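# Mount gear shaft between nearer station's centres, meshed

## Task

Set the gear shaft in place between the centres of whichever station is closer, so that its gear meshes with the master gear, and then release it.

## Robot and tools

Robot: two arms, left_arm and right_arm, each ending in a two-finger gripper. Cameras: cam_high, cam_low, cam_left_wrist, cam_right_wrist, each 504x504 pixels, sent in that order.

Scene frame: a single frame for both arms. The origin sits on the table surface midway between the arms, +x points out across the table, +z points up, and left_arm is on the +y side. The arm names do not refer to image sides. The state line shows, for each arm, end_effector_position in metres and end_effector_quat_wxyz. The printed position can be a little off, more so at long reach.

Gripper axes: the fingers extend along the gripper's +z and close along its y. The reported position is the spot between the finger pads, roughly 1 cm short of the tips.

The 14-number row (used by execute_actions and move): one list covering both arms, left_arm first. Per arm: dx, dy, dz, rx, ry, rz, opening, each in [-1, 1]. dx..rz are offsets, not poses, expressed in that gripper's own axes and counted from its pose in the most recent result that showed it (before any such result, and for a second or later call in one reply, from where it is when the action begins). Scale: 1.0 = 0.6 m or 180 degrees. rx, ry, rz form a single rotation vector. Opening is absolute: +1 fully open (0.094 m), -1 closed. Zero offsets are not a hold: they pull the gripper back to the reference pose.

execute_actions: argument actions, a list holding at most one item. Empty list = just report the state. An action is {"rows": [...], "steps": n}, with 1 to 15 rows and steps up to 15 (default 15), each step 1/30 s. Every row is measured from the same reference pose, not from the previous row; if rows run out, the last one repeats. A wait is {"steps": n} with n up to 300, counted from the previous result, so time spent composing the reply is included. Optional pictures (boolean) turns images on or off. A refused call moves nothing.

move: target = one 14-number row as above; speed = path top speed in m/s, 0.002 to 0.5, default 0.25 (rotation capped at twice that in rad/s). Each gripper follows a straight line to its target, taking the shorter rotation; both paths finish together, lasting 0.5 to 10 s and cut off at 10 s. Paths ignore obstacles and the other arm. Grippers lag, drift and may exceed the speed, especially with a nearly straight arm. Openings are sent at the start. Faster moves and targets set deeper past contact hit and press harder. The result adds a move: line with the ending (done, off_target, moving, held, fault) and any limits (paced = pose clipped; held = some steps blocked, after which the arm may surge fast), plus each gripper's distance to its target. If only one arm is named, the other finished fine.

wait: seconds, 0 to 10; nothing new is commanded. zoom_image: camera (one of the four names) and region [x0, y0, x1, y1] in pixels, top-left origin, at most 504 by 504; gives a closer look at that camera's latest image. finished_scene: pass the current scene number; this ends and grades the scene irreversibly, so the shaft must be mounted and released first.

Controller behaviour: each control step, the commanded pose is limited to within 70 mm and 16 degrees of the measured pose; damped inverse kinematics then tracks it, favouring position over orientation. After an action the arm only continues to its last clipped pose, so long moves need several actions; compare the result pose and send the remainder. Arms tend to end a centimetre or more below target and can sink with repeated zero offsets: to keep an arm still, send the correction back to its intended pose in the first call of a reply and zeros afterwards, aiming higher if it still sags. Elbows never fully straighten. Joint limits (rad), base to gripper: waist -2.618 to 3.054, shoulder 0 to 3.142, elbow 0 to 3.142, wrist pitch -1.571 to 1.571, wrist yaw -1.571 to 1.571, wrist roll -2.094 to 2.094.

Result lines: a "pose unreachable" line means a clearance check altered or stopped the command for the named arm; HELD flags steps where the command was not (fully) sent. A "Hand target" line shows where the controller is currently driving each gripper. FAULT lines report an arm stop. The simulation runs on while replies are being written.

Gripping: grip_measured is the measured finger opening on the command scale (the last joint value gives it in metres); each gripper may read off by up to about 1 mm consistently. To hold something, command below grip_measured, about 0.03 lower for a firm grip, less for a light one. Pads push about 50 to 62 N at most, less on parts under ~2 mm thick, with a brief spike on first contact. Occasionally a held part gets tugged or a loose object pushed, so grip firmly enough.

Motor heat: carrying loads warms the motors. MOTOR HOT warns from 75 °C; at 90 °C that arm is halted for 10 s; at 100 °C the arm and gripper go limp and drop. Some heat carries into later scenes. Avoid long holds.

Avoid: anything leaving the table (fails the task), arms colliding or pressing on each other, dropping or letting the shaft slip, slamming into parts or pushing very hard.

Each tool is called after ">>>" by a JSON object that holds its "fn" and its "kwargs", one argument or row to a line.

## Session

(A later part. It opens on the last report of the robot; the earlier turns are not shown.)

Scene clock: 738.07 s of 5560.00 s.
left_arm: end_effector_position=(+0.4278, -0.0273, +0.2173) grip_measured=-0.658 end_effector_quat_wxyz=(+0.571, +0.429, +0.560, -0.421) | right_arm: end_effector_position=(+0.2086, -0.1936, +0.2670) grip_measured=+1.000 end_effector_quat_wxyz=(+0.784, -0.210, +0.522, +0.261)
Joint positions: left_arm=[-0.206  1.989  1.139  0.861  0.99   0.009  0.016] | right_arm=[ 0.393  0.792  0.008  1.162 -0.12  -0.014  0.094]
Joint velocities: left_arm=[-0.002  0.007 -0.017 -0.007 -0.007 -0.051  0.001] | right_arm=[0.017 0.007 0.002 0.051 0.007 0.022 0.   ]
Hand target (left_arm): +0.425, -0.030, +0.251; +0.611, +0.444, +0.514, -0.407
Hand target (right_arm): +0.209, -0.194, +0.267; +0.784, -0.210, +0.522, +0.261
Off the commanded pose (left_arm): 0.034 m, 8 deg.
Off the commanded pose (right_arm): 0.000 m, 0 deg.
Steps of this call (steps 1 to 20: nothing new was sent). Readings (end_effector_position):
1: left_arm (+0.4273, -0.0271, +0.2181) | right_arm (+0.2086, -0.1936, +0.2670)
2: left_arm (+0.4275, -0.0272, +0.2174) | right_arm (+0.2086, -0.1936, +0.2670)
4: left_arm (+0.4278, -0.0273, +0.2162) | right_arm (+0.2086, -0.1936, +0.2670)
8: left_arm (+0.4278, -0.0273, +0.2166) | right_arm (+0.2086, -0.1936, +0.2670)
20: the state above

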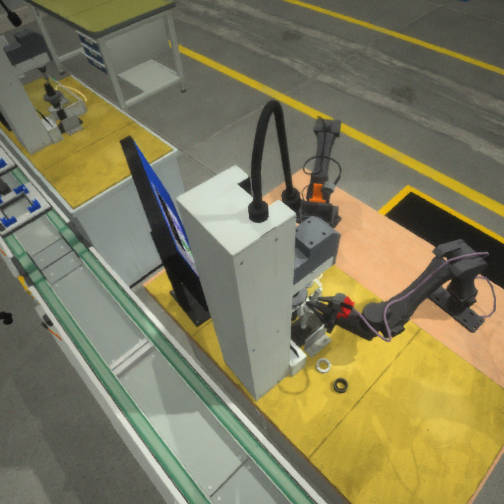

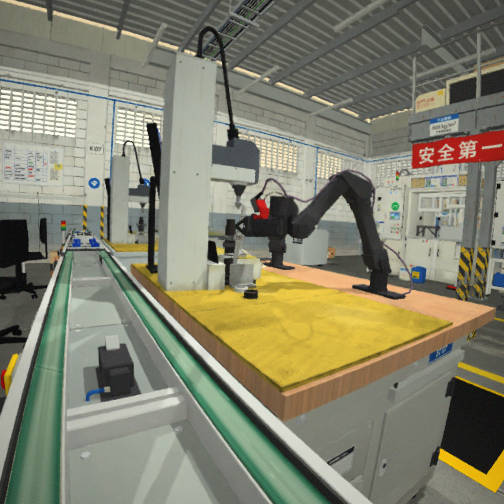

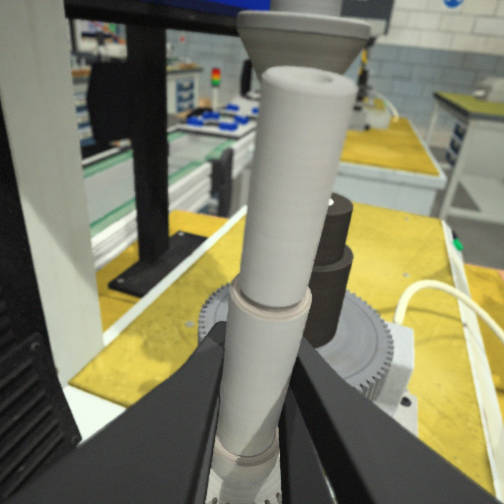

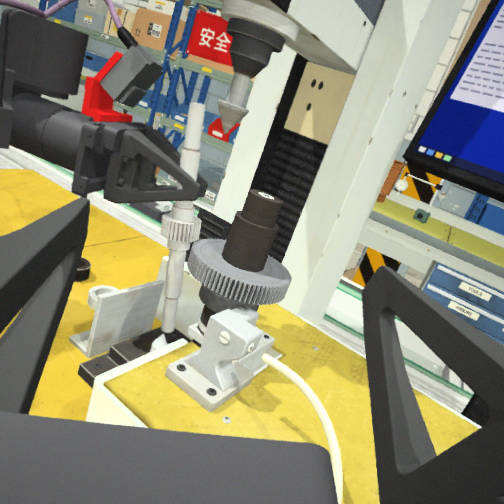

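>>> {"fn": "execute_actions", "kwargs": {
  "actions": [
    {"rows": [[-0.0552, -0.0003, 0.0055, 0.001, -0.0238, 0.0342, -0.71, 0, 0, 0, 0, 0, 0, 1], [-0.0543, -0.0006, 0.0053, 0.001, -0.0235, 0.0338, -0.71, 0, 0, 0, 0, 0, 0, 1], [-0.0535, -0.0008, 0.0052, 0.001, -0.0233, 0.0335, -0.71, 0, 0, 0, 0, 0, 0, 1], [-0.0527, -0.0011, 0.005, 0.001, -0.023, 0.0331, -0.71, 0, 0, 0, 0, 0, 0, 1], [-0.0518, -0.0013, 0.0048, 0.001, -0.0228, 0.0328, -0.71, 0, 0, 0, 0, 0, 0, 1], [-0.051, -0.0016, 0.0047, 0.001, -0.0226, 0.0324, -0.71, 0, 0, 0, 0, 0, 0, 1], [-0.0502, -0.0018, 0.0045, 0.001, -0.0223, 0.0321, -0.71, 0, 0, 0, 0, 0, 0, 1], [-0.0493, -0.0021, 0.0043, 0.001, -0.0221, 0.0317, -0.71, 0, 0, 0, 0, 0, 0, 1], [-0.0485, -0.0023, 0.0042, 0.001, -0.0219, 0.0314, -0.71, 0, 0, 0, 0, 0, 0, 1], [-0.0477, -0.0026, 0.004, 0.001, -0.0216, 0.031, -0.71, 0, 0, 0, 0, 0, 0, 1], [-0.0468, -0.0028, 0.0038, 0.001, -0.0214, 0.0307, -0.71, 0, 0, 0, 0, 0, 0, 1], [-0.046, -0.0031, 0.0037, 0.001, -0.0212, 0.0303, -0.71, 0, 0, 0, 0, 0, 0, 1], [-0.0452, -0.0033, 0.0035, 0.001, -0.0209, 0.03, -0.71, 0, 0, 0, 0, 0, 0, 1], [-0.0443, -0.0036, 0.0033, 0.001, -0.0207, 0.0296, -0.71, 0, 0, 0, 0, 0, 0, 1], [-0.0435, -0.0038, 0.0032, 0.001, -0.0205, 0.0293, -0.71, 0, 0, 0, 0, 0, 0, 1]], "steps": 15}
  ],
  "pictures": false
}}

>>> {"fn": "execute_actions", "kwargs": {
  "actions": [
    {"steps": 20}
  ]
}}

>>> {"fn": "zoom_image", "kwargs": {
  "camera": "cam_right_wrist",
  "region": [110, 270, 210, 370]
}}

>>> {"fn": "zoom_image", "kwargs": {
  "camera": "cam_high",
  "region": [280, 270, 370, 370]
}}

Scene clock: 771.67 s of 5560.00 s.
left_arm: end_effector_position=(+0.4278, -0.0273, +0.2173) grip_measured=-0.658 end_effector_quat_wxyz=(+0.571, +0.429, +0.560, -0.421) | right_arm: end_effector_position=(+0.2086, -0.1936, +0.2670) grip_measured=+1.000 end_effector_quat_wxyz=(+0.784, -0.210, +0.522, +0.261)
Joint positions: left_arm=[-0.206  1.989  1.139  0.861  0.99   0.009  0.016] | right_arm=[ 0.393  0.792  0.008  1.162 -0.12  -0.014  0.094]
Joint velocities: left_arm=[-0.007  0.012 -0.002 -0.066  0.051 -0.051 -0.   ] | right_arm=[ 0.002 -0.002  0.007 -0.022 -0.007  0.051  0.   ]
Hand target (left_arm): +0.424, -0.030, +0.243; +0.605, +0.442, +0.521, -0.409
Hand target (right_arm): +0.209, -0.194, +0.267; +0.784, -0.210, +0.522, +0.261
Off the commanded pose (left_arm): 0.026 m, 6 deg.
Off the commanded pose (right_arm): 0.000 m, 0 deg.
Steps of this call (steps 1 to 90: nothing new was sent; then 30.10 s passed at rest; steps 91 to 105: all 15 steps of this action). Readings (end_effector_position):
91: left_arm (+0.4278, -0.0273, +0.2173) | right_arm (+0.2086, -0.1936, +0.2670)
92: left_arm (+0.4278, -0.0273, +0.2173) | right_arm (+0.2086, -0.1936, +0.2670)
94: left_arm (+0.4278, -0.0273, +0.2173) | right_arm (+0.2086, -0.1936, +0.2670)
98: left_arm (+0.4278, -0.0273, +0.2173) | right_arm (+0.2086, -0.1936, +0.2670)
105: the state above

Scene clock: 772.33 s of 5560.00 s.
left_arm: end_effector_position=(+0.4278, -0.0273, +0.2173) grip_measured=-0.658 end_effector_quat_wxyz=(+0.571, +0.429, +0.560, -0.421) | right_arm: end_effector_position=(+0.2086, -0.1936, +0.2670) grip_measured=+1.000 end_effector_quat_wxyz=(+0.784, -0.210, +0.522, +0.261)
Joint positions: left_arm=[-0.206  1.989  1.139  0.861  0.99   0.009  0.016] | right_arm=[ 0.393  0.792  0.008  1.162 -0.12  -0.014  0.094]
Joint velocities: left_arm=[ 0.002  0.007  0.002 -0.051  0.051  0.037  0.   ] | right_arm=[-0.007 -0.017  0.002 -0.022 -0.037  0.022  0.   ]
Hand target (left_arm): +0.424, -0.030, +0.243; +0.605, +0.442, +0.521, -0.409
Hand target (right_arm): +0.209, -0.194, +0.267; +0.784, -0.210, +0.522, +0.261
Off the commanded pose (left_arm): 0.026 m, 6 deg.
Off the commanded pose (right_arm): 0.000 m, 0 deg.
Steps of this call (steps 1 to 20: nothing new was sent). Readings (end_effector_position):
1: left_arm (+0.4278, -0.0273, +0.2173) | right_arm (+0.2086, -0.1936, +0.2670)
2: left_arm (+0.4278, -0.0273, +0.2173) | right_arm (+0.2086, -0.1936, +0.2670)
4: left_arm (+0.4278, -0.0273, +0.2173) | right_arm (+0.2086, -0.1936, +0.2670)
8: left_arm (+0.4278, -0.0273, +0.2173) | right_arm (+0.2086, -0.1936, +0.2670)
20: the state above

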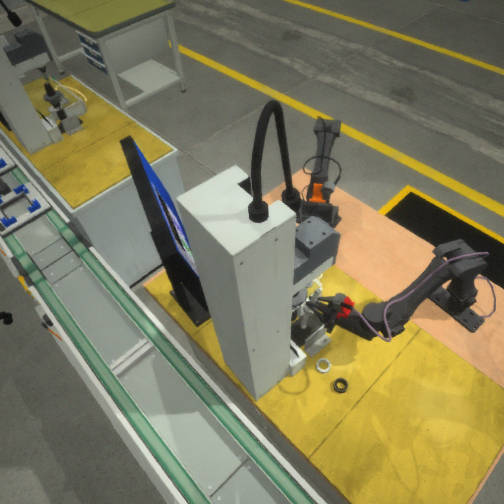

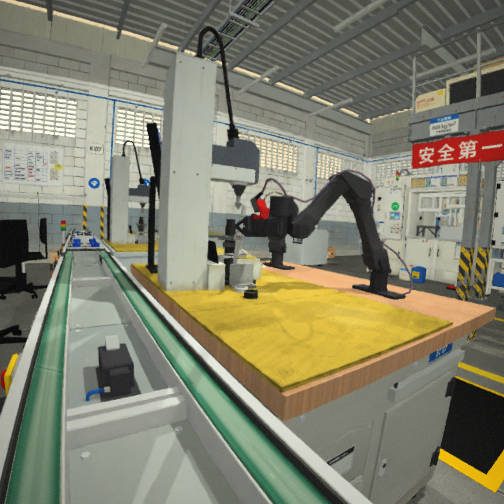

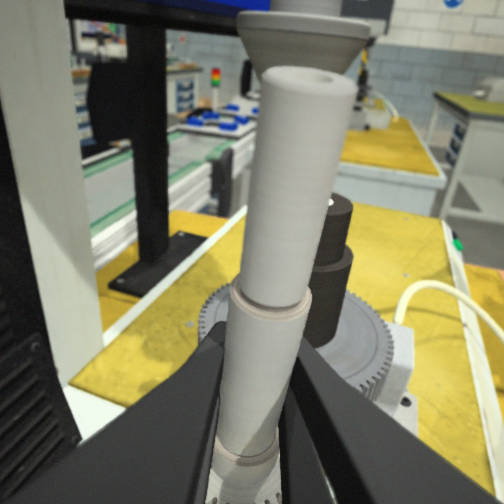

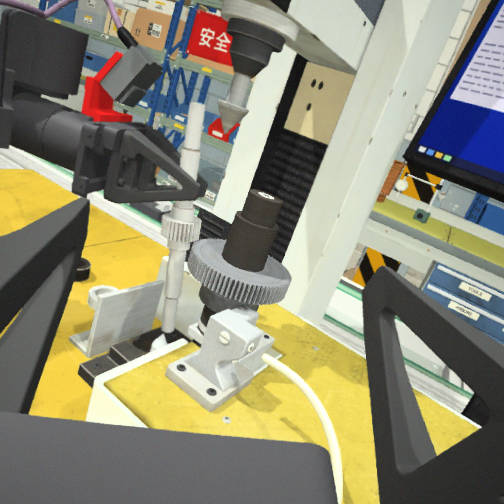

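Region (110, 270, 210, 370) of cam_right_wrist's 504x504 image, scaled by 5.040, with more detail than that image has.

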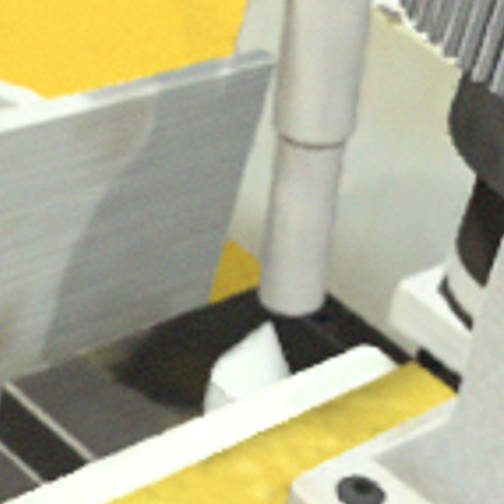

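Region (280, 270, 370, 370) of cam_high's 504x504 image, scaled by 5.040, with more detail than that image has; it fills the left 454 columns of this view, and the rest is white.

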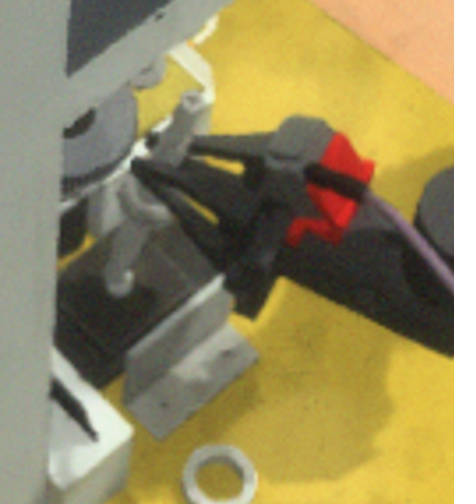

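>>> {"fn": "execute_actions", "kwargs": {
  "actions": []
}}

Scene clock: 794.73 s of 5560.00 s.
left_arm: end_effector_position=(+0.4278, -0.0273, +0.2173) grip_measured=-0.658 end_effector_quat_wxyz=(+0.571, +0.429, +0.560, -0.421) | right_arm: end_effector_position=(+0.2086, -0.1936, +0.2670) grip_measured=+1.000 end_effector_quat_wxyz=(+0.784, -0.210, +0.522, +0.261)
Joint positions: left_arm=[-0.206  1.989  1.139  0.861  0.99   0.009  0.016] | right_arm=[ 0.393  0.792  0.008  1.162 -0.12  -0.014  0.094]
Joint velocities: left_arm=[-0.007 -0.007 -0.002 -0.022 -0.022 -0.022 -0.   ] | right_arm=[ 0.002 -0.017  0.012  0.037  0.037 -0.022  0.   ]
Hand target (left_arm): +0.424, -0.030, +0.243; +0.605, +0.442, +0.521, -0.409
Hand target (right_arm): +0.209, -0.194, +0.267; +0.784, -0.210, +0.522, +0.261
Off the commanded pose (left_arm): 0.026 m, 6 deg.
Off the commanded pose (right_arm): 0.000 m, 0 deg.
Steps of this call (steps 1 to 90: nothing new was sent; then 19.40 s passed at rest). Readings (end_effector_position):
1: left_arm (+0.4278, -0.0273, +0.2173) | right_arm (+0.2086, -0.1936, +0.2670)
2: left_arm (+0.4278, -0.0273, +0.2173) | right_arm (+0.2086, -0.1936, +0.2670)
4: left_arm (+0.4278, -0.0273, +0.2173) | right_arm (+0.2086, -0.1936, +0.2670)
8: left_arm (+0.4278, -0.0273, +0.2173) | right_arm (+0.2086, -0.1936, +0.2670)
90: the state above

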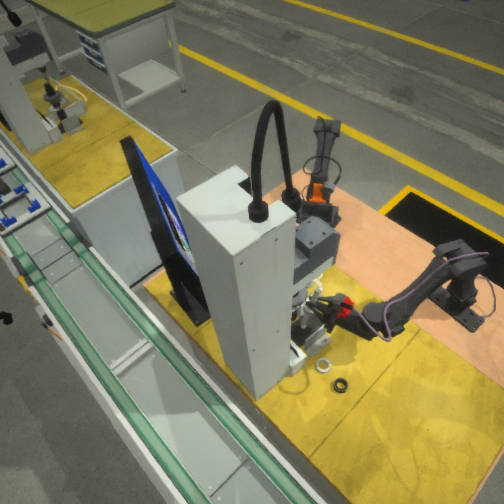

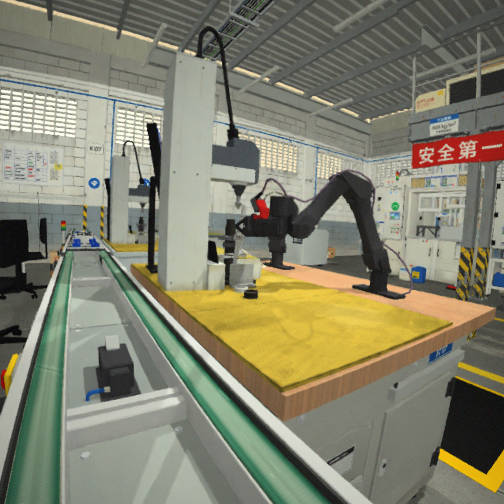

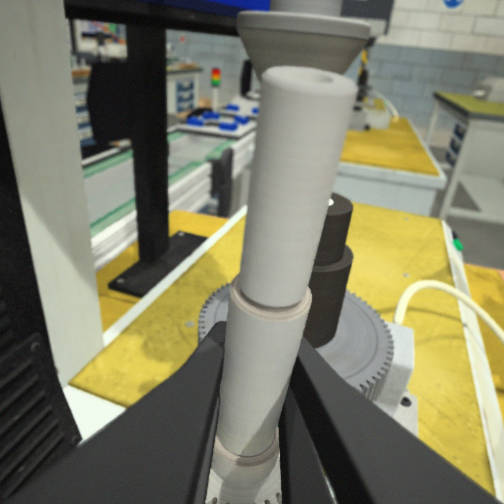

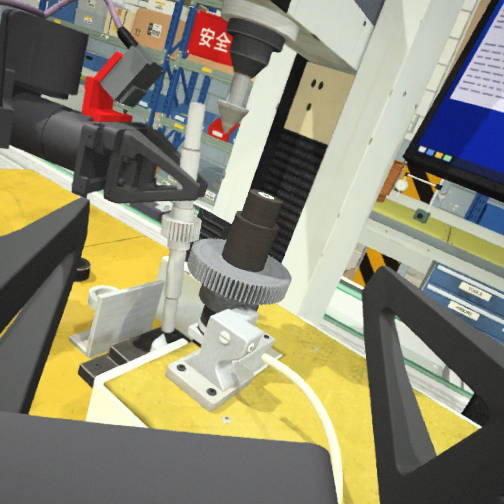

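>>> {"fn": "zoom_image", "kwargs": {
  "camera": "cam_right_wrist",
  "region": [110, 270, 210, 370]
}}

>>> {"fn": "zoom_image", "kwargs": {
  "camera": "cam_low",
  "region": [190, 170, 310, 300]
}}

Region (110, 270, 210, 370) of cam_right_wrist's 504x504 image, scaled by 5.040, with more detail than that image has.

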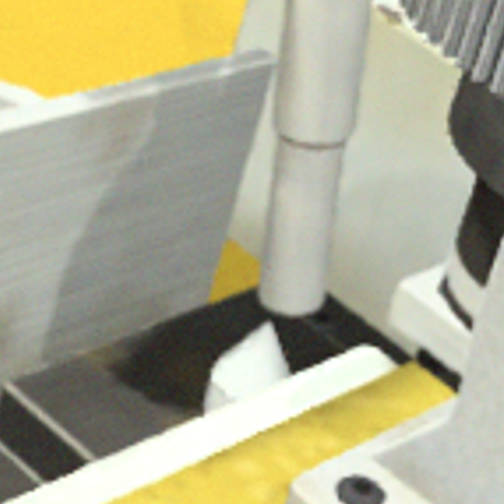

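Region (190, 170, 310, 300) of cam_low's 504x504 image, scaled by 3.877, with more detail than that image has; it fills the left 465 columns of this view, and the rest is white.

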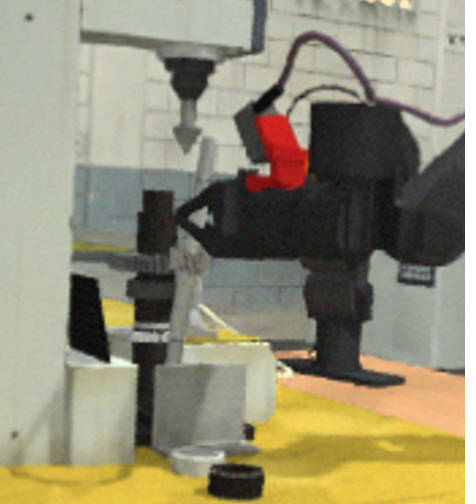

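>>> {"fn": "execute_actions", "kwargs": {
  "actions": [
    {"rows": [[-0.0435,-0.0050,0.0032,0.0023,-0.0205,0.0293,-0.71,0,0,0,0,0,0,1],[-0.0435,-0.0062,0.0032,0.0037,-0.0205,0.0293,-0.71,0,0,0,0,0,0,1],[-0.0435,-0.0074,0.0032,0.0050,-0.0205,0.0293,-0.71,0,0,0,0,0,0,1],[-0.0435,-0.0086,0.0032,0.0064,-0.0205,0.0293,-0.71,0,0,0,0,0,0,1],[-0.0435,-0.0098,0.0032,0.0077,-0.0205,0.0293,-0.71,0,0,0,0,0,0,1],[-0.0435,-0.0110,0.0032,0.0091,-0.0205,0.0293,-0.71,0,0,0,0,0,0,1],[-0.0435,-0.0123,0.0032,0.0105,-0.0205,0.0293,-0.71,0,0,0,0,0,0,1]], "steps": 15}
  ],
  "pictures": false
}}

>>> {"fn": "execute_actions", "kwargs": {
  "actions": [
    {"steps": 20}
  ]
}}

>>> {"fn": "zoom_image", "kwargs": {
  "camera": "cam_right_wrist",
  "region": [110, 270, 210, 370]
}}

Scene clock: 820.03 s of 5560.00 s.
left_arm: end_effector_position=(+0.4246, -0.0282, +0.2173) grip_measured=-0.658 end_effector_quat_wxyz=(+0.567, +0.434, +0.556, -0.426) | right_arm: end_effector_position=(+0.2086, -0.1936, +0.2670) grip_measured=+1.000 end_effector_quat_wxyz=(+0.784, -0.210, +0.522, +0.261)
Joint positions: left_arm=[-0.206  1.989  1.139  0.861  1.009  0.009  0.016] | right_arm=[ 0.393  0.792  0.008  1.162 -0.12  -0.014  0.094]
Joint velocities: left_arm=[-0.007 -0.002 -0.012 -0.007 -0.007 -0.007 -0.   ] | right_arm=[ 0.002  0.017 -0.002 -0.007  0.022 -0.11   0.   ]
Hand target (left_arm): +0.420, -0.031, +0.243; +0.599, +0.451, +0.515, -0.417
Hand target (right_arm): +0.209, -0.194, +0.267; +0.784, -0.210, +0.522, +0.261
Off the commanded pose (left_arm): 0.026 m, 6 deg.
Off the commanded pose (right_arm): 0.000 m, 0 deg.
Steps of this call (steps 1 to 90: nothing new was sent; then 21.80 s passed at rest; steps 91 to 105: all 15 steps of this action). Readings (end_effector_position):
91: left_arm (+0.4278, -0.0273, +0.2173) | right_arm (+0.2086, -0.1936, +0.2670)
92: left_arm (+0.4278, -0.0273, +0.2173) | right_arm (+0.2086, -0.1936, +0.2670)
94: left_arm (+0.4276, -0.0273, +0.2173) | right_arm (+0.2086, -0.1936, +0.2670)
98: left_arm (+0.4260, -0.0278, +0.2173) | right_arm (+0.2086, -0.1936, +0.2670)
105: the state above

Scene clock: 820.70 s of 5560.00 s.
left_arm: end_effector_position=(+0.4242, -0.0283, +0.2173) grip_measured=-0.658 end_effector_quat_wxyz=(+0.566, +0.435, +0.555, -0.427) | right_arm: end_effector_position=(+0.2086, -0.1936, +0.2670) grip_measured=+1.000 end_effector_quat_wxyz=(+0.784, -0.210, +0.522, +0.261)
Joint positions: left_arm=[-0.206  1.989  1.139  0.861  1.011  0.009  0.016] | right_arm=[ 0.393  0.792  0.008  1.162 -0.12  -0.014  0.094]
Joint velocities: left_arm=[-0.017  0.007  0.002 -0.007  0.022  0.051  0.001] | right_arm=[-0.007 -0.002 -0.012 -0.007  0.037  0.081  0.   ]
Hand target (left_arm): +0.420, -0.031, +0.243; +0.599, +0.451, +0.515, -0.417
Hand target (right_arm): +0.209, -0.194, +0.267; +0.784, -0.210, +0.522, +0.261
Off the commanded pose (left_arm): 0.026 m, 6 deg.
Off the commanded pose (right_arm): 0.000 m, 0 deg.
Steps of this call (steps 1 to 20: nothing new was sent). Readings (end_effector_position):
1: left_arm (+0.4245, -0.0282, +0.2173) | right_arm (+0.2086, -0.1936, +0.2670)
2: left_arm (+0.4244, -0.0282, +0.2173) | right_arm (+0.2086, -0.1936, +0.2670)
4: left_arm (+0.4244, -0.0282, +0.2173) | right_arm (+0.2086, -0.1936, +0.2670)
8: left_arm (+0.4243, -0.0282, +0.2173) | right_arm (+0.2086, -0.1936, +0.2670)
20: the state above

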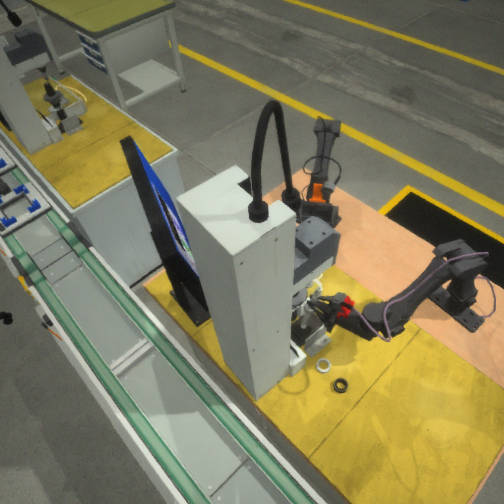

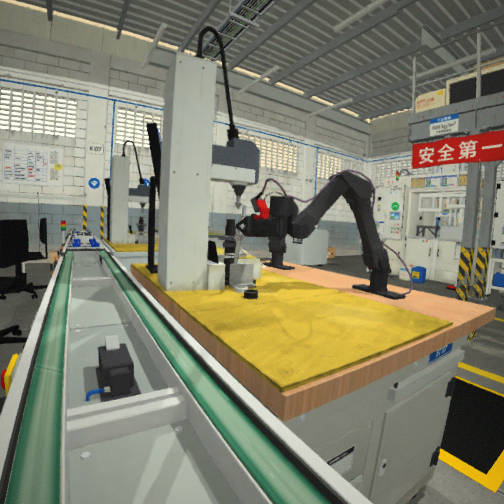

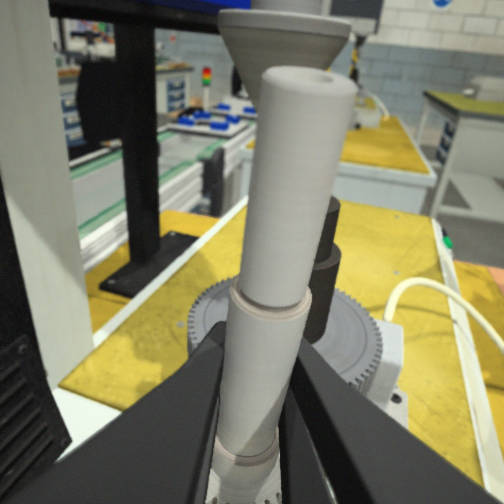

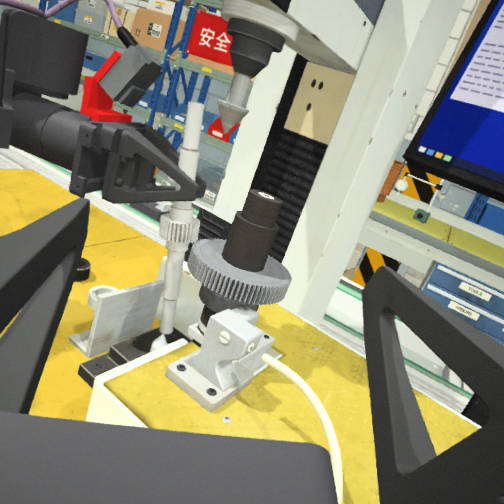

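Region (110, 270, 210, 370) of cam_right_wrist's 504x504 image, scaled by 5.040, with more detail than that image has.

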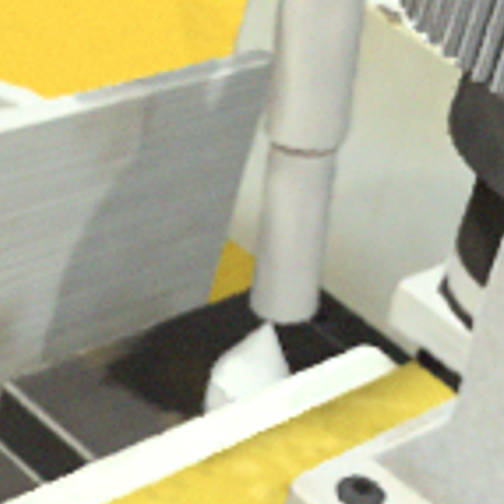

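>>> {"fn": "zoom_image", "kwargs": {
  "camera": "cam_low",
  "region": [200, 185, 290, 295]
}}

>>> {"fn": "zoom_image", "kwargs": {
  "camera": "cam_high",
  "region": [270, 270, 370, 370]
}}

Region (200, 185, 290, 295) of cam_low's 504x504 image, scaled by 4.582, with more detail than that image has; it fills the left 412 columns of this view, and the rest is white.

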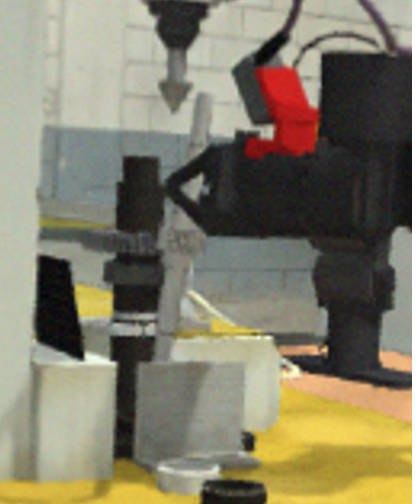

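Region (270, 270, 370, 370) of cam_high's 504x504 image, scaled by 5.040, with more detail than that image has.

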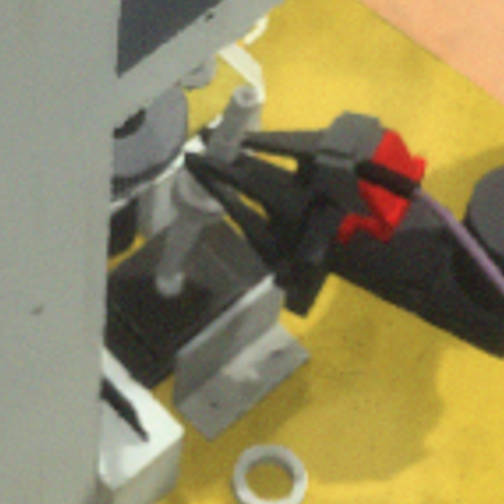

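>>> {"fn": "zoom_image", "kwargs": {
  "camera": "cam_high",
  "region": [285, 300, 325, 340]
}}

Region (285, 300, 325, 340) of cam_high's 504x504 image, scaled by 12.600, with more detail than that image has.

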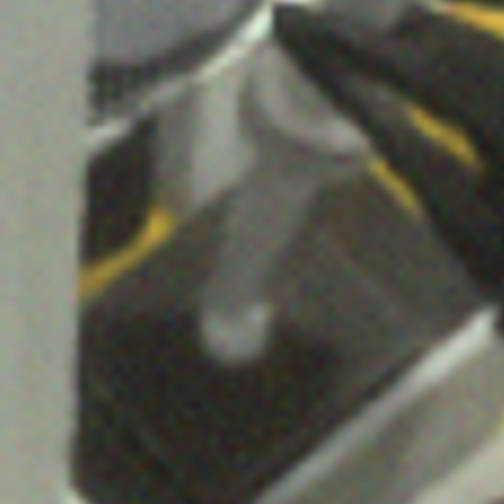

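>>> {"fn": "execute_actions", "kwargs": {
  "actions": [
    {"rows": [[-0.0427,-0.0061,0.0032,0.0038,-0.0200,0.0285,-0.71,0,0,0,0,0,0,1],[-0.0419,-0.0061,0.0032,0.0038,-0.0195,0.0277,-0.71,0,0,0,0,0,0,1],[-0.0410,-0.0061,0.0032,0.0038,-0.0190,0.0269,-0.71,0,0,0,0,0,0,1],[-0.0402,-0.0061,0.0032,0.0038,-0.0185,0.0261,-0.71,0,0,0,0,0,0,1],[-0.0394,-0.0061,0.0032,0.0038,-0.0180,0.0253,-0.71,0,0,0,0,0,0,1],[-0.0386,-0.0061,0.0032,0.0038,-0.0174,0.0244,-0.71,0,0,0,0,0,0,1],[-0.0378,-0.0061,0.0032,0.0038,-0.0169,0.0236,-0.71,0,0,0,0,0,0,1],[-0.0369,-0.0061,0.0032,0.0038,-0.0164,0.0228,-0.71,0,0,0,0,0,0,1],[-0.0361,-0.0061,0.0032,0.0038,-0.0159,0.0220,-0.71,0,0,0,0,0,0,1],[-0.0353,-0.0061,0.0032,0.0038,-0.0154,0.0212,-0.71,0,0,0,0,0,0,1]], "steps": 15}
  ],
  "pictures": false
}}

>>> {"fn": "execute_actions", "kwargs": {
  "actions": [
    {"steps": 20}
  ]
}}

>>> {"fn": "zoom_image", "kwargs": {
  "camera": "cam_right_wrist",
  "region": [110, 270, 210, 370]
}}

Scene clock: 874.23 s of 5560.00 s.
left_arm: end_effector_position=(+0.4242, -0.0283, +0.2171) grip_measured=-0.658 end_effector_quat_wxyz=(+0.565, +0.434, +0.556, -0.428) | right_arm: end_effector_position=(+0.2086, -0.1936, +0.2670) grip_measured=+1.000 end_effector_quat_wxyz=(+0.784, -0.210, +0.522, +0.261)
Joint positions: left_arm=[-0.206  1.989  1.139  0.86   1.011  0.006  0.016] | right_arm=[ 0.393  0.792  0.008  1.162 -0.12  -0.014  0.094]
Joint velocities: left_arm=[-0.007  0.017  0.012 -0.037 -0.007  0.007  0.001] | right_arm=[ 0.007  0.037 -0.022  0.066  0.037  0.051  0.   ]
Hand target (left_arm): +0.420, -0.031, +0.238; +0.590, +0.446, +0.524, -0.421
Hand target (right_arm): +0.209, -0.194, +0.267; +0.784, -0.210, +0.522, +0.261
Off the commanded pose (left_arm): 0.022 m, 5 deg.
Off the commanded pose (right_arm): 0.000 m, 0 deg.
Steps of this call (steps 1 to 90: nothing new was sent; then 50.03 s passed at rest; steps 91 to 105: all 15 steps of this action). Readings (end_effector_position):
91: left_arm (+0.4242, -0.0283, +0.2173) | right_arm (+0.2086, -0.1936, +0.2670)
92: left_arm (+0.4242, -0.0283, +0.2173) | right_arm (+0.2086, -0.1936, +0.2670)
94: left_arm (+0.4242, -0.0283, +0.2173) | right_arm (+0.2086, -0.1936, +0.2670)
98: left_arm (+0.4242, -0.0283, +0.2173) | right_arm (+0.2086, -0.1936, +0.2670)
105: the state above

Scene clock: 874.90 s of 5560.00 s.
left_arm: end_effector_position=(+0.4242, -0.0283, +0.2169) grip_measured=-0.658 end_effector_quat_wxyz=(+0.565, +0.434, +0.556, -0.428) | right_arm: end_effector_position=(+0.2086, -0.1936, +0.2670) grip_measured=+1.000 end_effector_quat_wxyz=(+0.784, -0.210, +0.522, +0.261)
Joint positions: left_arm=[-0.206  1.989  1.139  0.86   1.011  0.006  0.016] | right_arm=[ 0.393  0.792  0.008  1.162 -0.12  -0.014  0.094]
Joint velocities: left_arm=[-0.002  0.017  0.017 -0.037 -0.022 -0.066 -0.001] | right_arm=[ 0.002  0.007  0.007  0.022  0.007 -0.066  0.   ]
Hand target (left_arm): +0.420, -0.031, +0.238; +0.590, +0.446, +0.524, -0.421
Hand target (right_arm): +0.209, -0.194, +0.267; +0.784, -0.210, +0.522, +0.261
Off the commanded pose (left_arm): 0.022 m, 5 deg.
Off the commanded pose (right_arm): 0.000 m, 0 deg.
Steps of this call (steps 1 to 20: nothing new was sent). Readings (end_effector_position):
1: left_arm (+0.4242, -0.0283, +0.2170) | right_arm (+0.2086, -0.1936, +0.2670)
2: left_arm (+0.4242, -0.0283, +0.2170) | right_arm (+0.2086, -0.1936, +0.2670)
4: left_arm (+0.4242, -0.0283, +0.2169) | right_arm (+0.2086, -0.1936, +0.2670)
8: left_arm (+0.4242, -0.0283, +0.2169) | right_arm (+0.2086, -0.1936, +0.2670)
20: the state above

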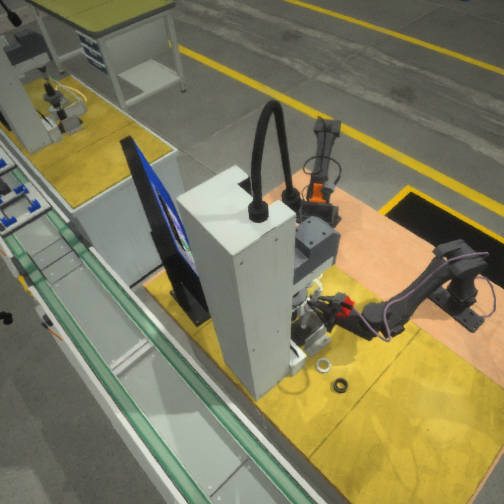

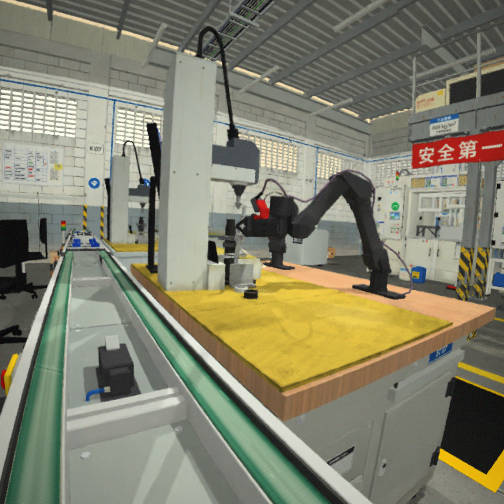

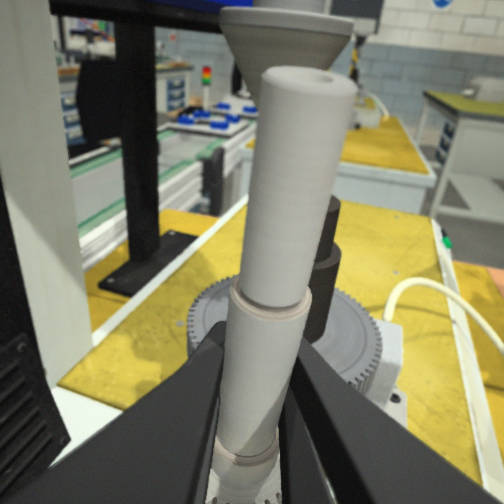

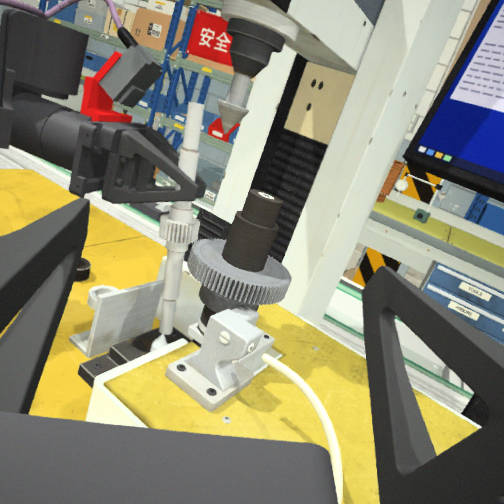

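Region (110, 270, 210, 370) of cam_right_wrist's 504x504 image, scaled by 5.040, with more detail than that image has.

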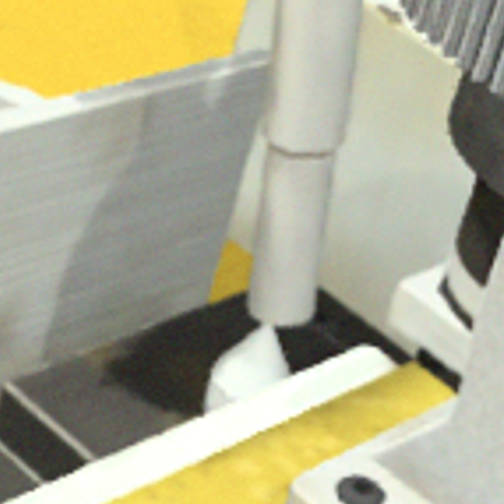

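>>> {"fn": "execute_actions", "kwargs": {
  "actions": [
    {"rows": [[-0.0354,-0.0061,0.0032,0.0038,-0.0153,0.0217,-0.71,0,0,0,0,0,0,1],[-0.0349,-0.0061,0.0032,0.0038,-0.0149,0.0211,-0.71,0,0,0,0,0,0,1],[-0.0343,-0.0061,0.0032,0.0038,-0.0146,0.0206,-0.71,0,0,0,0,0,0,1],[-0.0338,-0.0061,0.0032,0.0038,-0.0142,0.0200,-0.71,0,0,0,0,0,0,1],[-0.0332,-0.0061,0.0032,0.0038,-0.0139,0.0195,-0.71,0,0,0,0,0,0,1],[-0.0327,-0.0061,0.0032,0.0038,-0.0136,0.0190,-0.71,0,0,0,0,0,0,1],[-0.0321,-0.0061,0.0032,0.0038,-0.0132,0.0184,-0.71,0,0,0,0,0,0,1],[-0.0316,-0.0061,0.0032,0.0038,-0.0129,0.0179,-0.71,0,0,0,0,0,0,1],[-0.0310,-0.0061,0.0032,0.0038,-0.0125,0.0173,-0.71,0,0,0,0,0,0,1],[-0.0305,-0.0061,0.0032,0.0038,-0.0122,0.0168,-0.71,0,0,0,0,0,0,1]], "steps": 15}
  ],
  "pictures": false
}}

>>> {"fn": "execute_actions", "kwargs": {
  "actions": [
    {"steps": 20}
  ]
}}

>>> {"fn": "zoom_image", "kwargs": {
  "camera": "cam_right_wrist",
  "region": [110, 270, 210, 370]
}}

Scene clock: 881.53 s of 5560.00 s.
left_arm: end_effector_position=(+0.4242, -0.0283, +0.2139) grip_measured=-0.658 end_effector_quat_wxyz=(+0.559, +0.431, +0.563, -0.431) | right_arm: end_effector_position=(+0.2086, -0.1936, +0.2670) grip_measured=+1.000 end_effector_quat_wxyz=(+0.784, -0.210, +0.522, +0.261)
Joint positions: left_arm=[-0.206  1.989  1.139  0.841  1.011  0.004  0.016] | right_arm=[ 0.393  0.792  0.008  1.162 -0.12  -0.014  0.094]
Joint velocities: left_arm=[ 0.002 -0.022  0.012 -0.095 -0.037 -0.066  0.   ] | right_arm=[0.012 0.022 0.002 0.037 0.037 0.007 0.   ]
Hand target (left_arm): +0.420, -0.031, +0.235; +0.583, +0.444, +0.532, -0.424
Hand target (right_arm): +0.209, -0.194, +0.267; +0.784, -0.210, +0.522, +0.261
Off the commanded pose (left_arm): 0.022 m, 5 deg.
Off the commanded pose (right_arm): 0.000 m, 0 deg.
Steps of this call (steps 1 to 90: nothing new was sent; then 3.13 s passed at rest; steps 91 to 105: all 15 steps of this action). Readings (end_effector_position):
91: left_arm (+0.4242, -0.0283, +0.2169) | right_arm (+0.2086, -0.1936, +0.2670)
92: left_arm (+0.4242, -0.0283, +0.2168) | right_arm (+0.2086, -0.1936, +0.2670)
94: left_arm (+0.4242, -0.0283, +0.2165) | right_arm (+0.2086, -0.1936, +0.2670)
98: left_arm (+0.4243, -0.0283, +0.2155) | right_arm (+0.2086, -0.1936, +0.2670)
105: the state above

Scene clock: 882.20 s of 5560.00 s.
left_arm: end_effector_position=(+0.4242, -0.0283, +0.2135) grip_measured=-0.658 end_effector_quat_wxyz=(+0.558, +0.431, +0.564, -0.431) | right_arm: end_effector_position=(+0.2086, -0.1936, +0.2670) grip_measured=+1.000 end_effector_quat_wxyz=(+0.784, -0.210, +0.522, +0.261)
Joint positions: left_arm=[-0.206  1.989  1.139  0.839  1.011  0.004  0.016] | right_arm=[ 0.393  0.792  0.008  1.162 -0.12  -0.014  0.094]
Joint velocities: left_arm=[-0.002 -0.002  0.017 -0.037 -0.007  0.022  0.   ] | right_arm=[-0.002 -0.012  0.012 -0.022  0.066 -0.007  0.   ]
Hand target (left_arm): +0.420, -0.031, +0.235; +0.583, +0.444, +0.532, -0.424
Hand target (right_arm): +0.209, -0.194, +0.267; +0.784, -0.210, +0.522, +0.261
Off the commanded pose (left_arm): 0.022 m, 5 deg.
Off the commanded pose (right_arm): 0.000 m, 0 deg.
Steps of this call (steps 1 to 20: nothing new was sent). Readings (end_effector_position):
1: left_arm (+0.4242, -0.0283, +0.2138) | right_arm (+0.2086, -0.1936, +0.2670)
2: left_arm (+0.4242, -0.0283, +0.2137) | right_arm (+0.2086, -0.1936, +0.2670)
4: left_arm (+0.4242, -0.0283, +0.2136) | right_arm (+0.2086, -0.1936, +0.2670)
8: left_arm (+0.4242, -0.0283, +0.2135) | right_arm (+0.2086, -0.1936, +0.2670)
20: the state above

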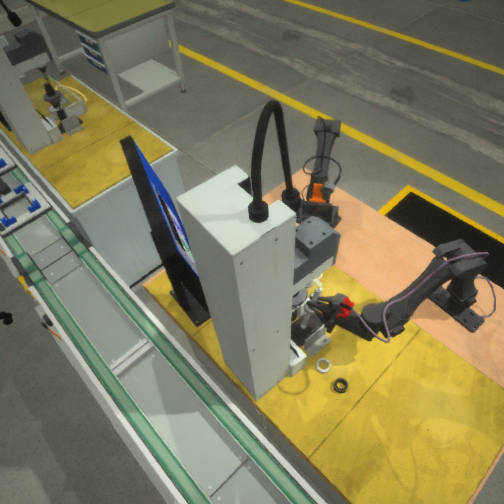

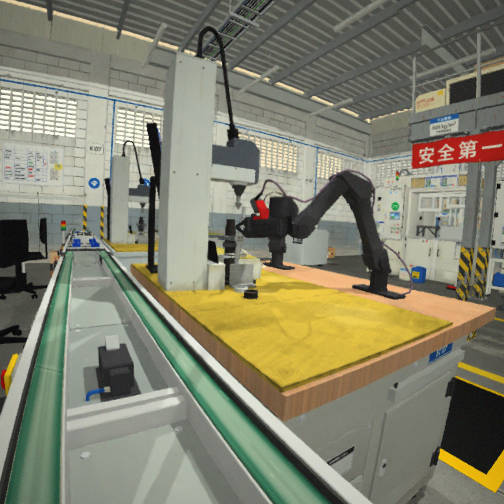

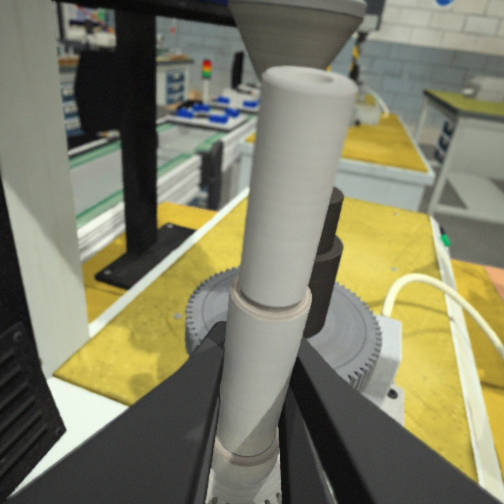

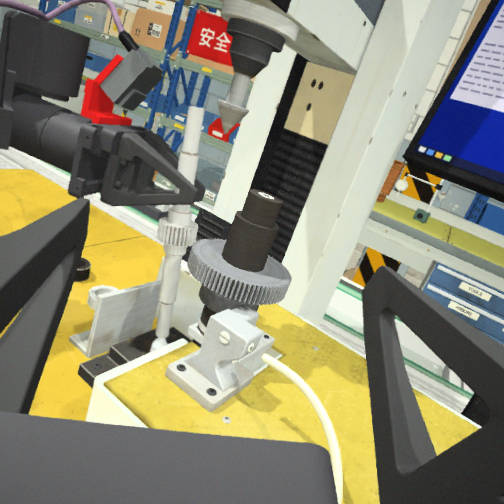

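Region (110, 270, 210, 370) of cam_right_wrist's 504x504 image, scaled by 5.040, with more detail than that image has.

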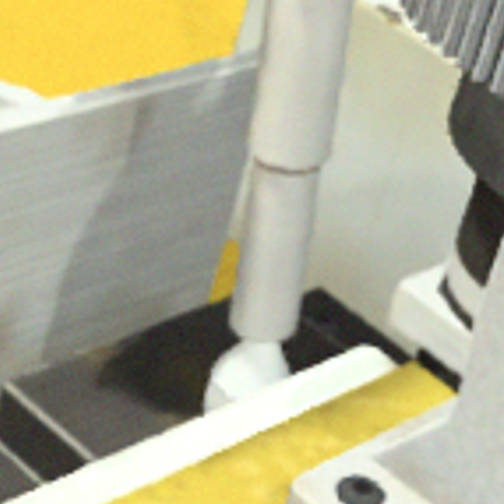

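>>> {"fn": "execute_actions", "kwargs": {
  "actions": [
    {"rows": [[-0.0350,-0.0059,0.0033,0.0038,-0.0155,0.0226,-0.71,0,0,0,0,0,0,1],[-0.0338,-0.0057,0.0035,0.0038,-0.0152,0.0222,-0.71,0,0,0,0,0,0,1],[-0.0326,-0.0055,0.0036,0.0038,-0.0150,0.0218,-0.71,0,0,0,0,0,0,1],[-0.0314,-0.0053,0.0037,0.0038,-0.0147,0.0214,-0.71,0,0,0,0,0,0,1],[-0.0302,-0.0051,0.0039,0.0038,-0.0145,0.0210,-0.71,0,0,0,0,0,0,1],[-0.0290,-0.0048,0.0040,0.0038,-0.0142,0.0206,-0.71,0,0,0,0,0,0,1],[-0.0278,-0.0046,0.0041,0.0038,-0.0140,0.0202,-0.71,0,0,0,0,0,0,1],[-0.0266,-0.0044,0.0042,0.0038,-0.0137,0.0198,-0.71,0,0,0,0,0,0,1],[-0.0254,-0.0042,0.0044,0.0038,-0.0135,0.0194,-0.71,0,0,0,0,0,0,1],[-0.0242,-0.0040,0.0045,0.0038,-0.0132,0.0190,-0.71,0,0,0,0,0,0,1]], "steps": 15}
  ],
  "pictures": false
}}

>>> {"fn": "execute_actions", "kwargs": {
  "actions": [
    {"steps": 20}
  ]
}}

>>> {"fn": "zoom_image", "kwargs": {
  "camera": "cam_right_wrist",
  "region": [110, 270, 210, 370]
}}

Scene clock: 900.33 s of 5560.00 s.
left_arm: end_effector_position=(+0.4250, -0.0285, +0.2099) grip_measured=-0.658 end_effector_quat_wxyz=(+0.556, +0.430, +0.565, -0.431) | right_arm: end_effector_position=(+0.2086, -0.1936, +0.2670) grip_measured=+1.000 end_effector_quat_wxyz=(+0.784, -0.210, +0.522, +0.261)
Joint positions: left_arm=[-0.206  1.998  1.139  0.842  1.011  0.004  0.016] | right_arm=[ 0.393  0.792  0.008  1.162 -0.12  -0.014  0.094]
Joint velocities: left_arm=[-0.002 -0.022 -0.002 -0.066  0.022 -0.022  0.   ] | right_arm=[-0.017 -0.007 -0.022  0.007 -0.022 -0.007  0.   ]
Hand target (left_arm): +0.422, -0.031, +0.228; +0.579, +0.442, +0.537, -0.426
Hand target (right_arm): +0.209, -0.194, +0.267; +0.784, -0.210, +0.522, +0.261
Off the commanded pose (left_arm): 0.018 m, 5 deg.
Off the commanded pose (right_arm): 0.000 m, 0 deg.
Steps of this call (steps 1 to 90: nothing new was sent; then 14.63 s passed at rest; steps 91 to 105: all 15 steps of this action). Readings (end_effector_position):
91: left_arm (+0.4242, -0.0283, +0.2135) | right_arm (+0.2086, -0.1936, +0.2670)
92: left_arm (+0.4242, -0.0283, +0.2135) | right_arm (+0.2086, -0.1936, +0.2670)
94: left_arm (+0.4242, -0.0283, +0.2134) | right_arm (+0.2086, -0.1936, +0.2670)
98: left_arm (+0.4247, -0.0284, +0.2107) | right_arm (+0.2086, -0.1936, +0.2670)
105: the state above

Scene clock: 901.00 s of 5560.00 s.
left_arm: end_effector_position=(+0.4250, -0.0285, +0.2099) grip_measured=-0.658 end_effector_quat_wxyz=(+0.556, +0.430, +0.565, -0.431) | right_arm: end_effector_position=(+0.2086, -0.1936, +0.2670) grip_measured=+1.000 end_effector_quat_wxyz=(+0.784, -0.210, +0.522, +0.261)
Joint positions: left_arm=[-0.206  1.998  1.139  0.842  1.011  0.004  0.016] | right_arm=[ 0.393  0.792  0.008  1.162 -0.12  -0.014  0.094]
Joint velocities: left_arm=[ 0.007 -0.017 -0.007 -0.007 -0.022 -0.051 -0.001] | right_arm=[ 0.002 -0.012 -0.022  0.051 -0.051  0.022  0.   ]
Hand target (left_arm): +0.422, -0.031, +0.228; +0.579, +0.442, +0.537, -0.426
Hand target (right_arm): +0.209, -0.194, +0.267; +0.784, -0.210, +0.522, +0.261
Off the commanded pose (left_arm): 0.018 m, 5 deg.
Off the commanded pose (right_arm): 0.000 m, 0 deg.
Steps of this call (steps 1 to 20: nothing new was sent). Readings (end_effector_position):
1: left_arm (+0.4250, -0.0285, +0.2099) | right_arm (+0.2086, -0.1936, +0.2670)
2: left_arm (+0.4250, -0.0285, +0.2099) | right_arm (+0.2086, -0.1936, +0.2670)
4: left_arm (+0.4250, -0.0285, +0.2099) | right_arm (+0.2086, -0.1936, +0.2670)
8: left_arm (+0.4250, -0.0285, +0.2099) | right_arm (+0.2086, -0.1936, +0.2670)
20: the state above

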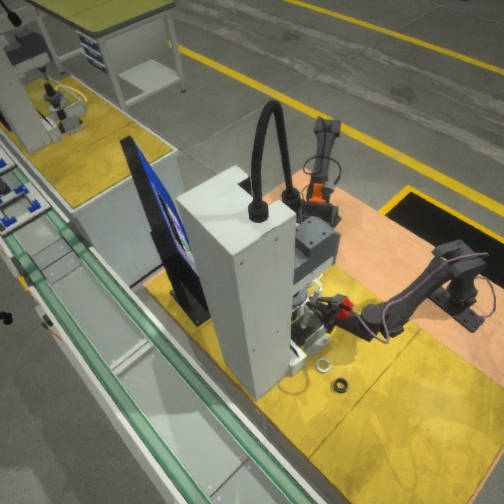

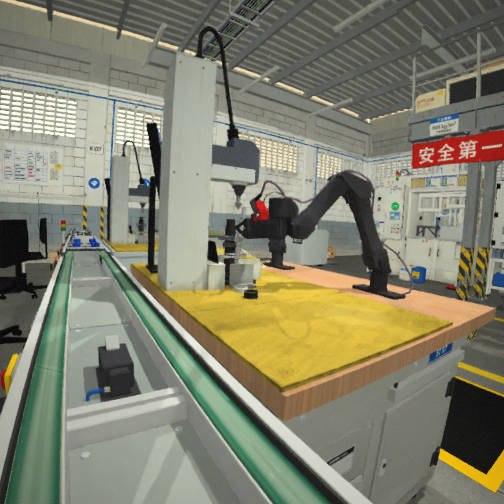

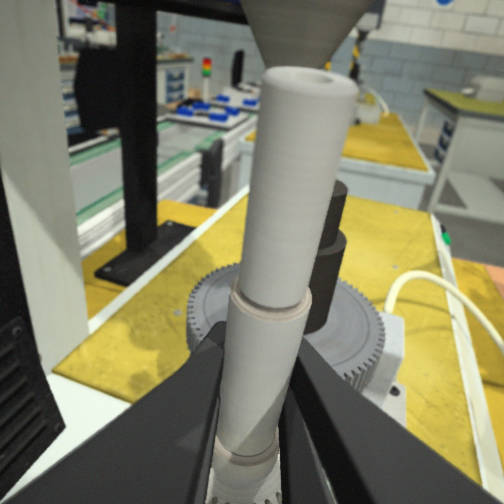

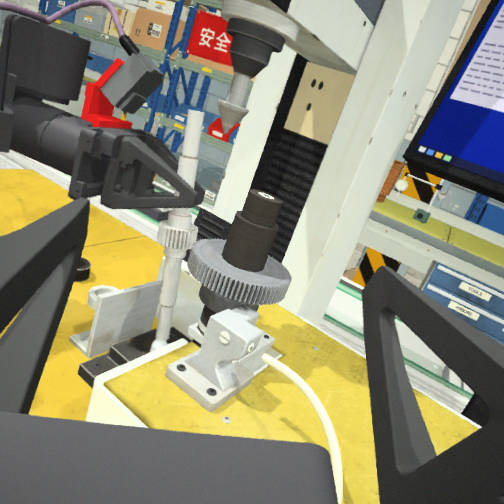

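Region (110, 270, 210, 370) of cam_right_wrist's 504x504 image, scaled by 5.040, with more detail than that image has.

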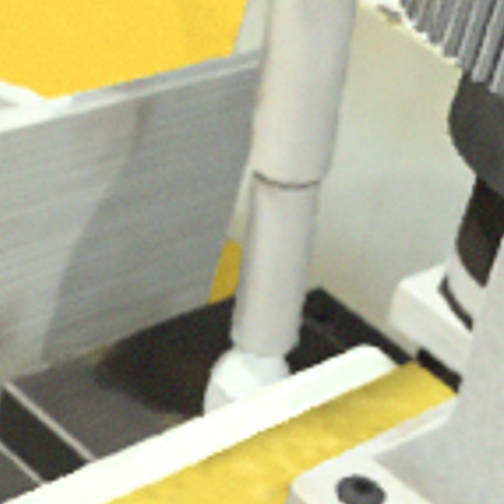

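>>> {"fn": "zoom_image", "kwargs": {
  "camera": "cam_right_wrist",
  "region": [150, 20, 310, 180]
}}

>>> {"fn": "zoom_image", "kwargs": {
  "camera": "cam_low",
  "region": [200, 170, 290, 260]
}}

Region (150, 20, 310, 180) of cam_right_wrist's 504x504 image, scaled by 3.150, with more detail than that image has.

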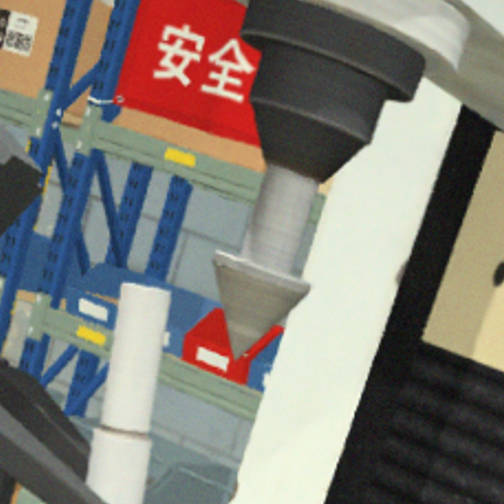

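Region (200, 170, 290, 260) of cam_low's 504x504 image, scaled by 5.600, with more detail than that image has.

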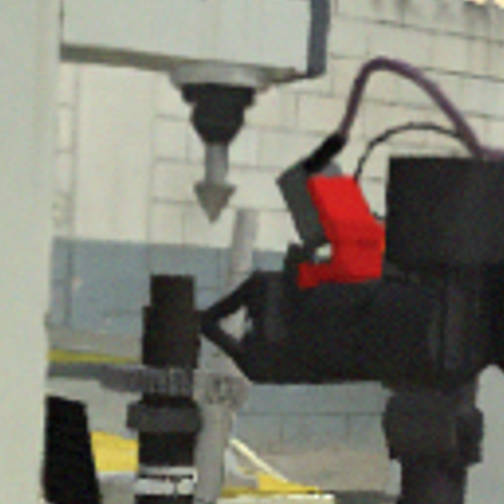

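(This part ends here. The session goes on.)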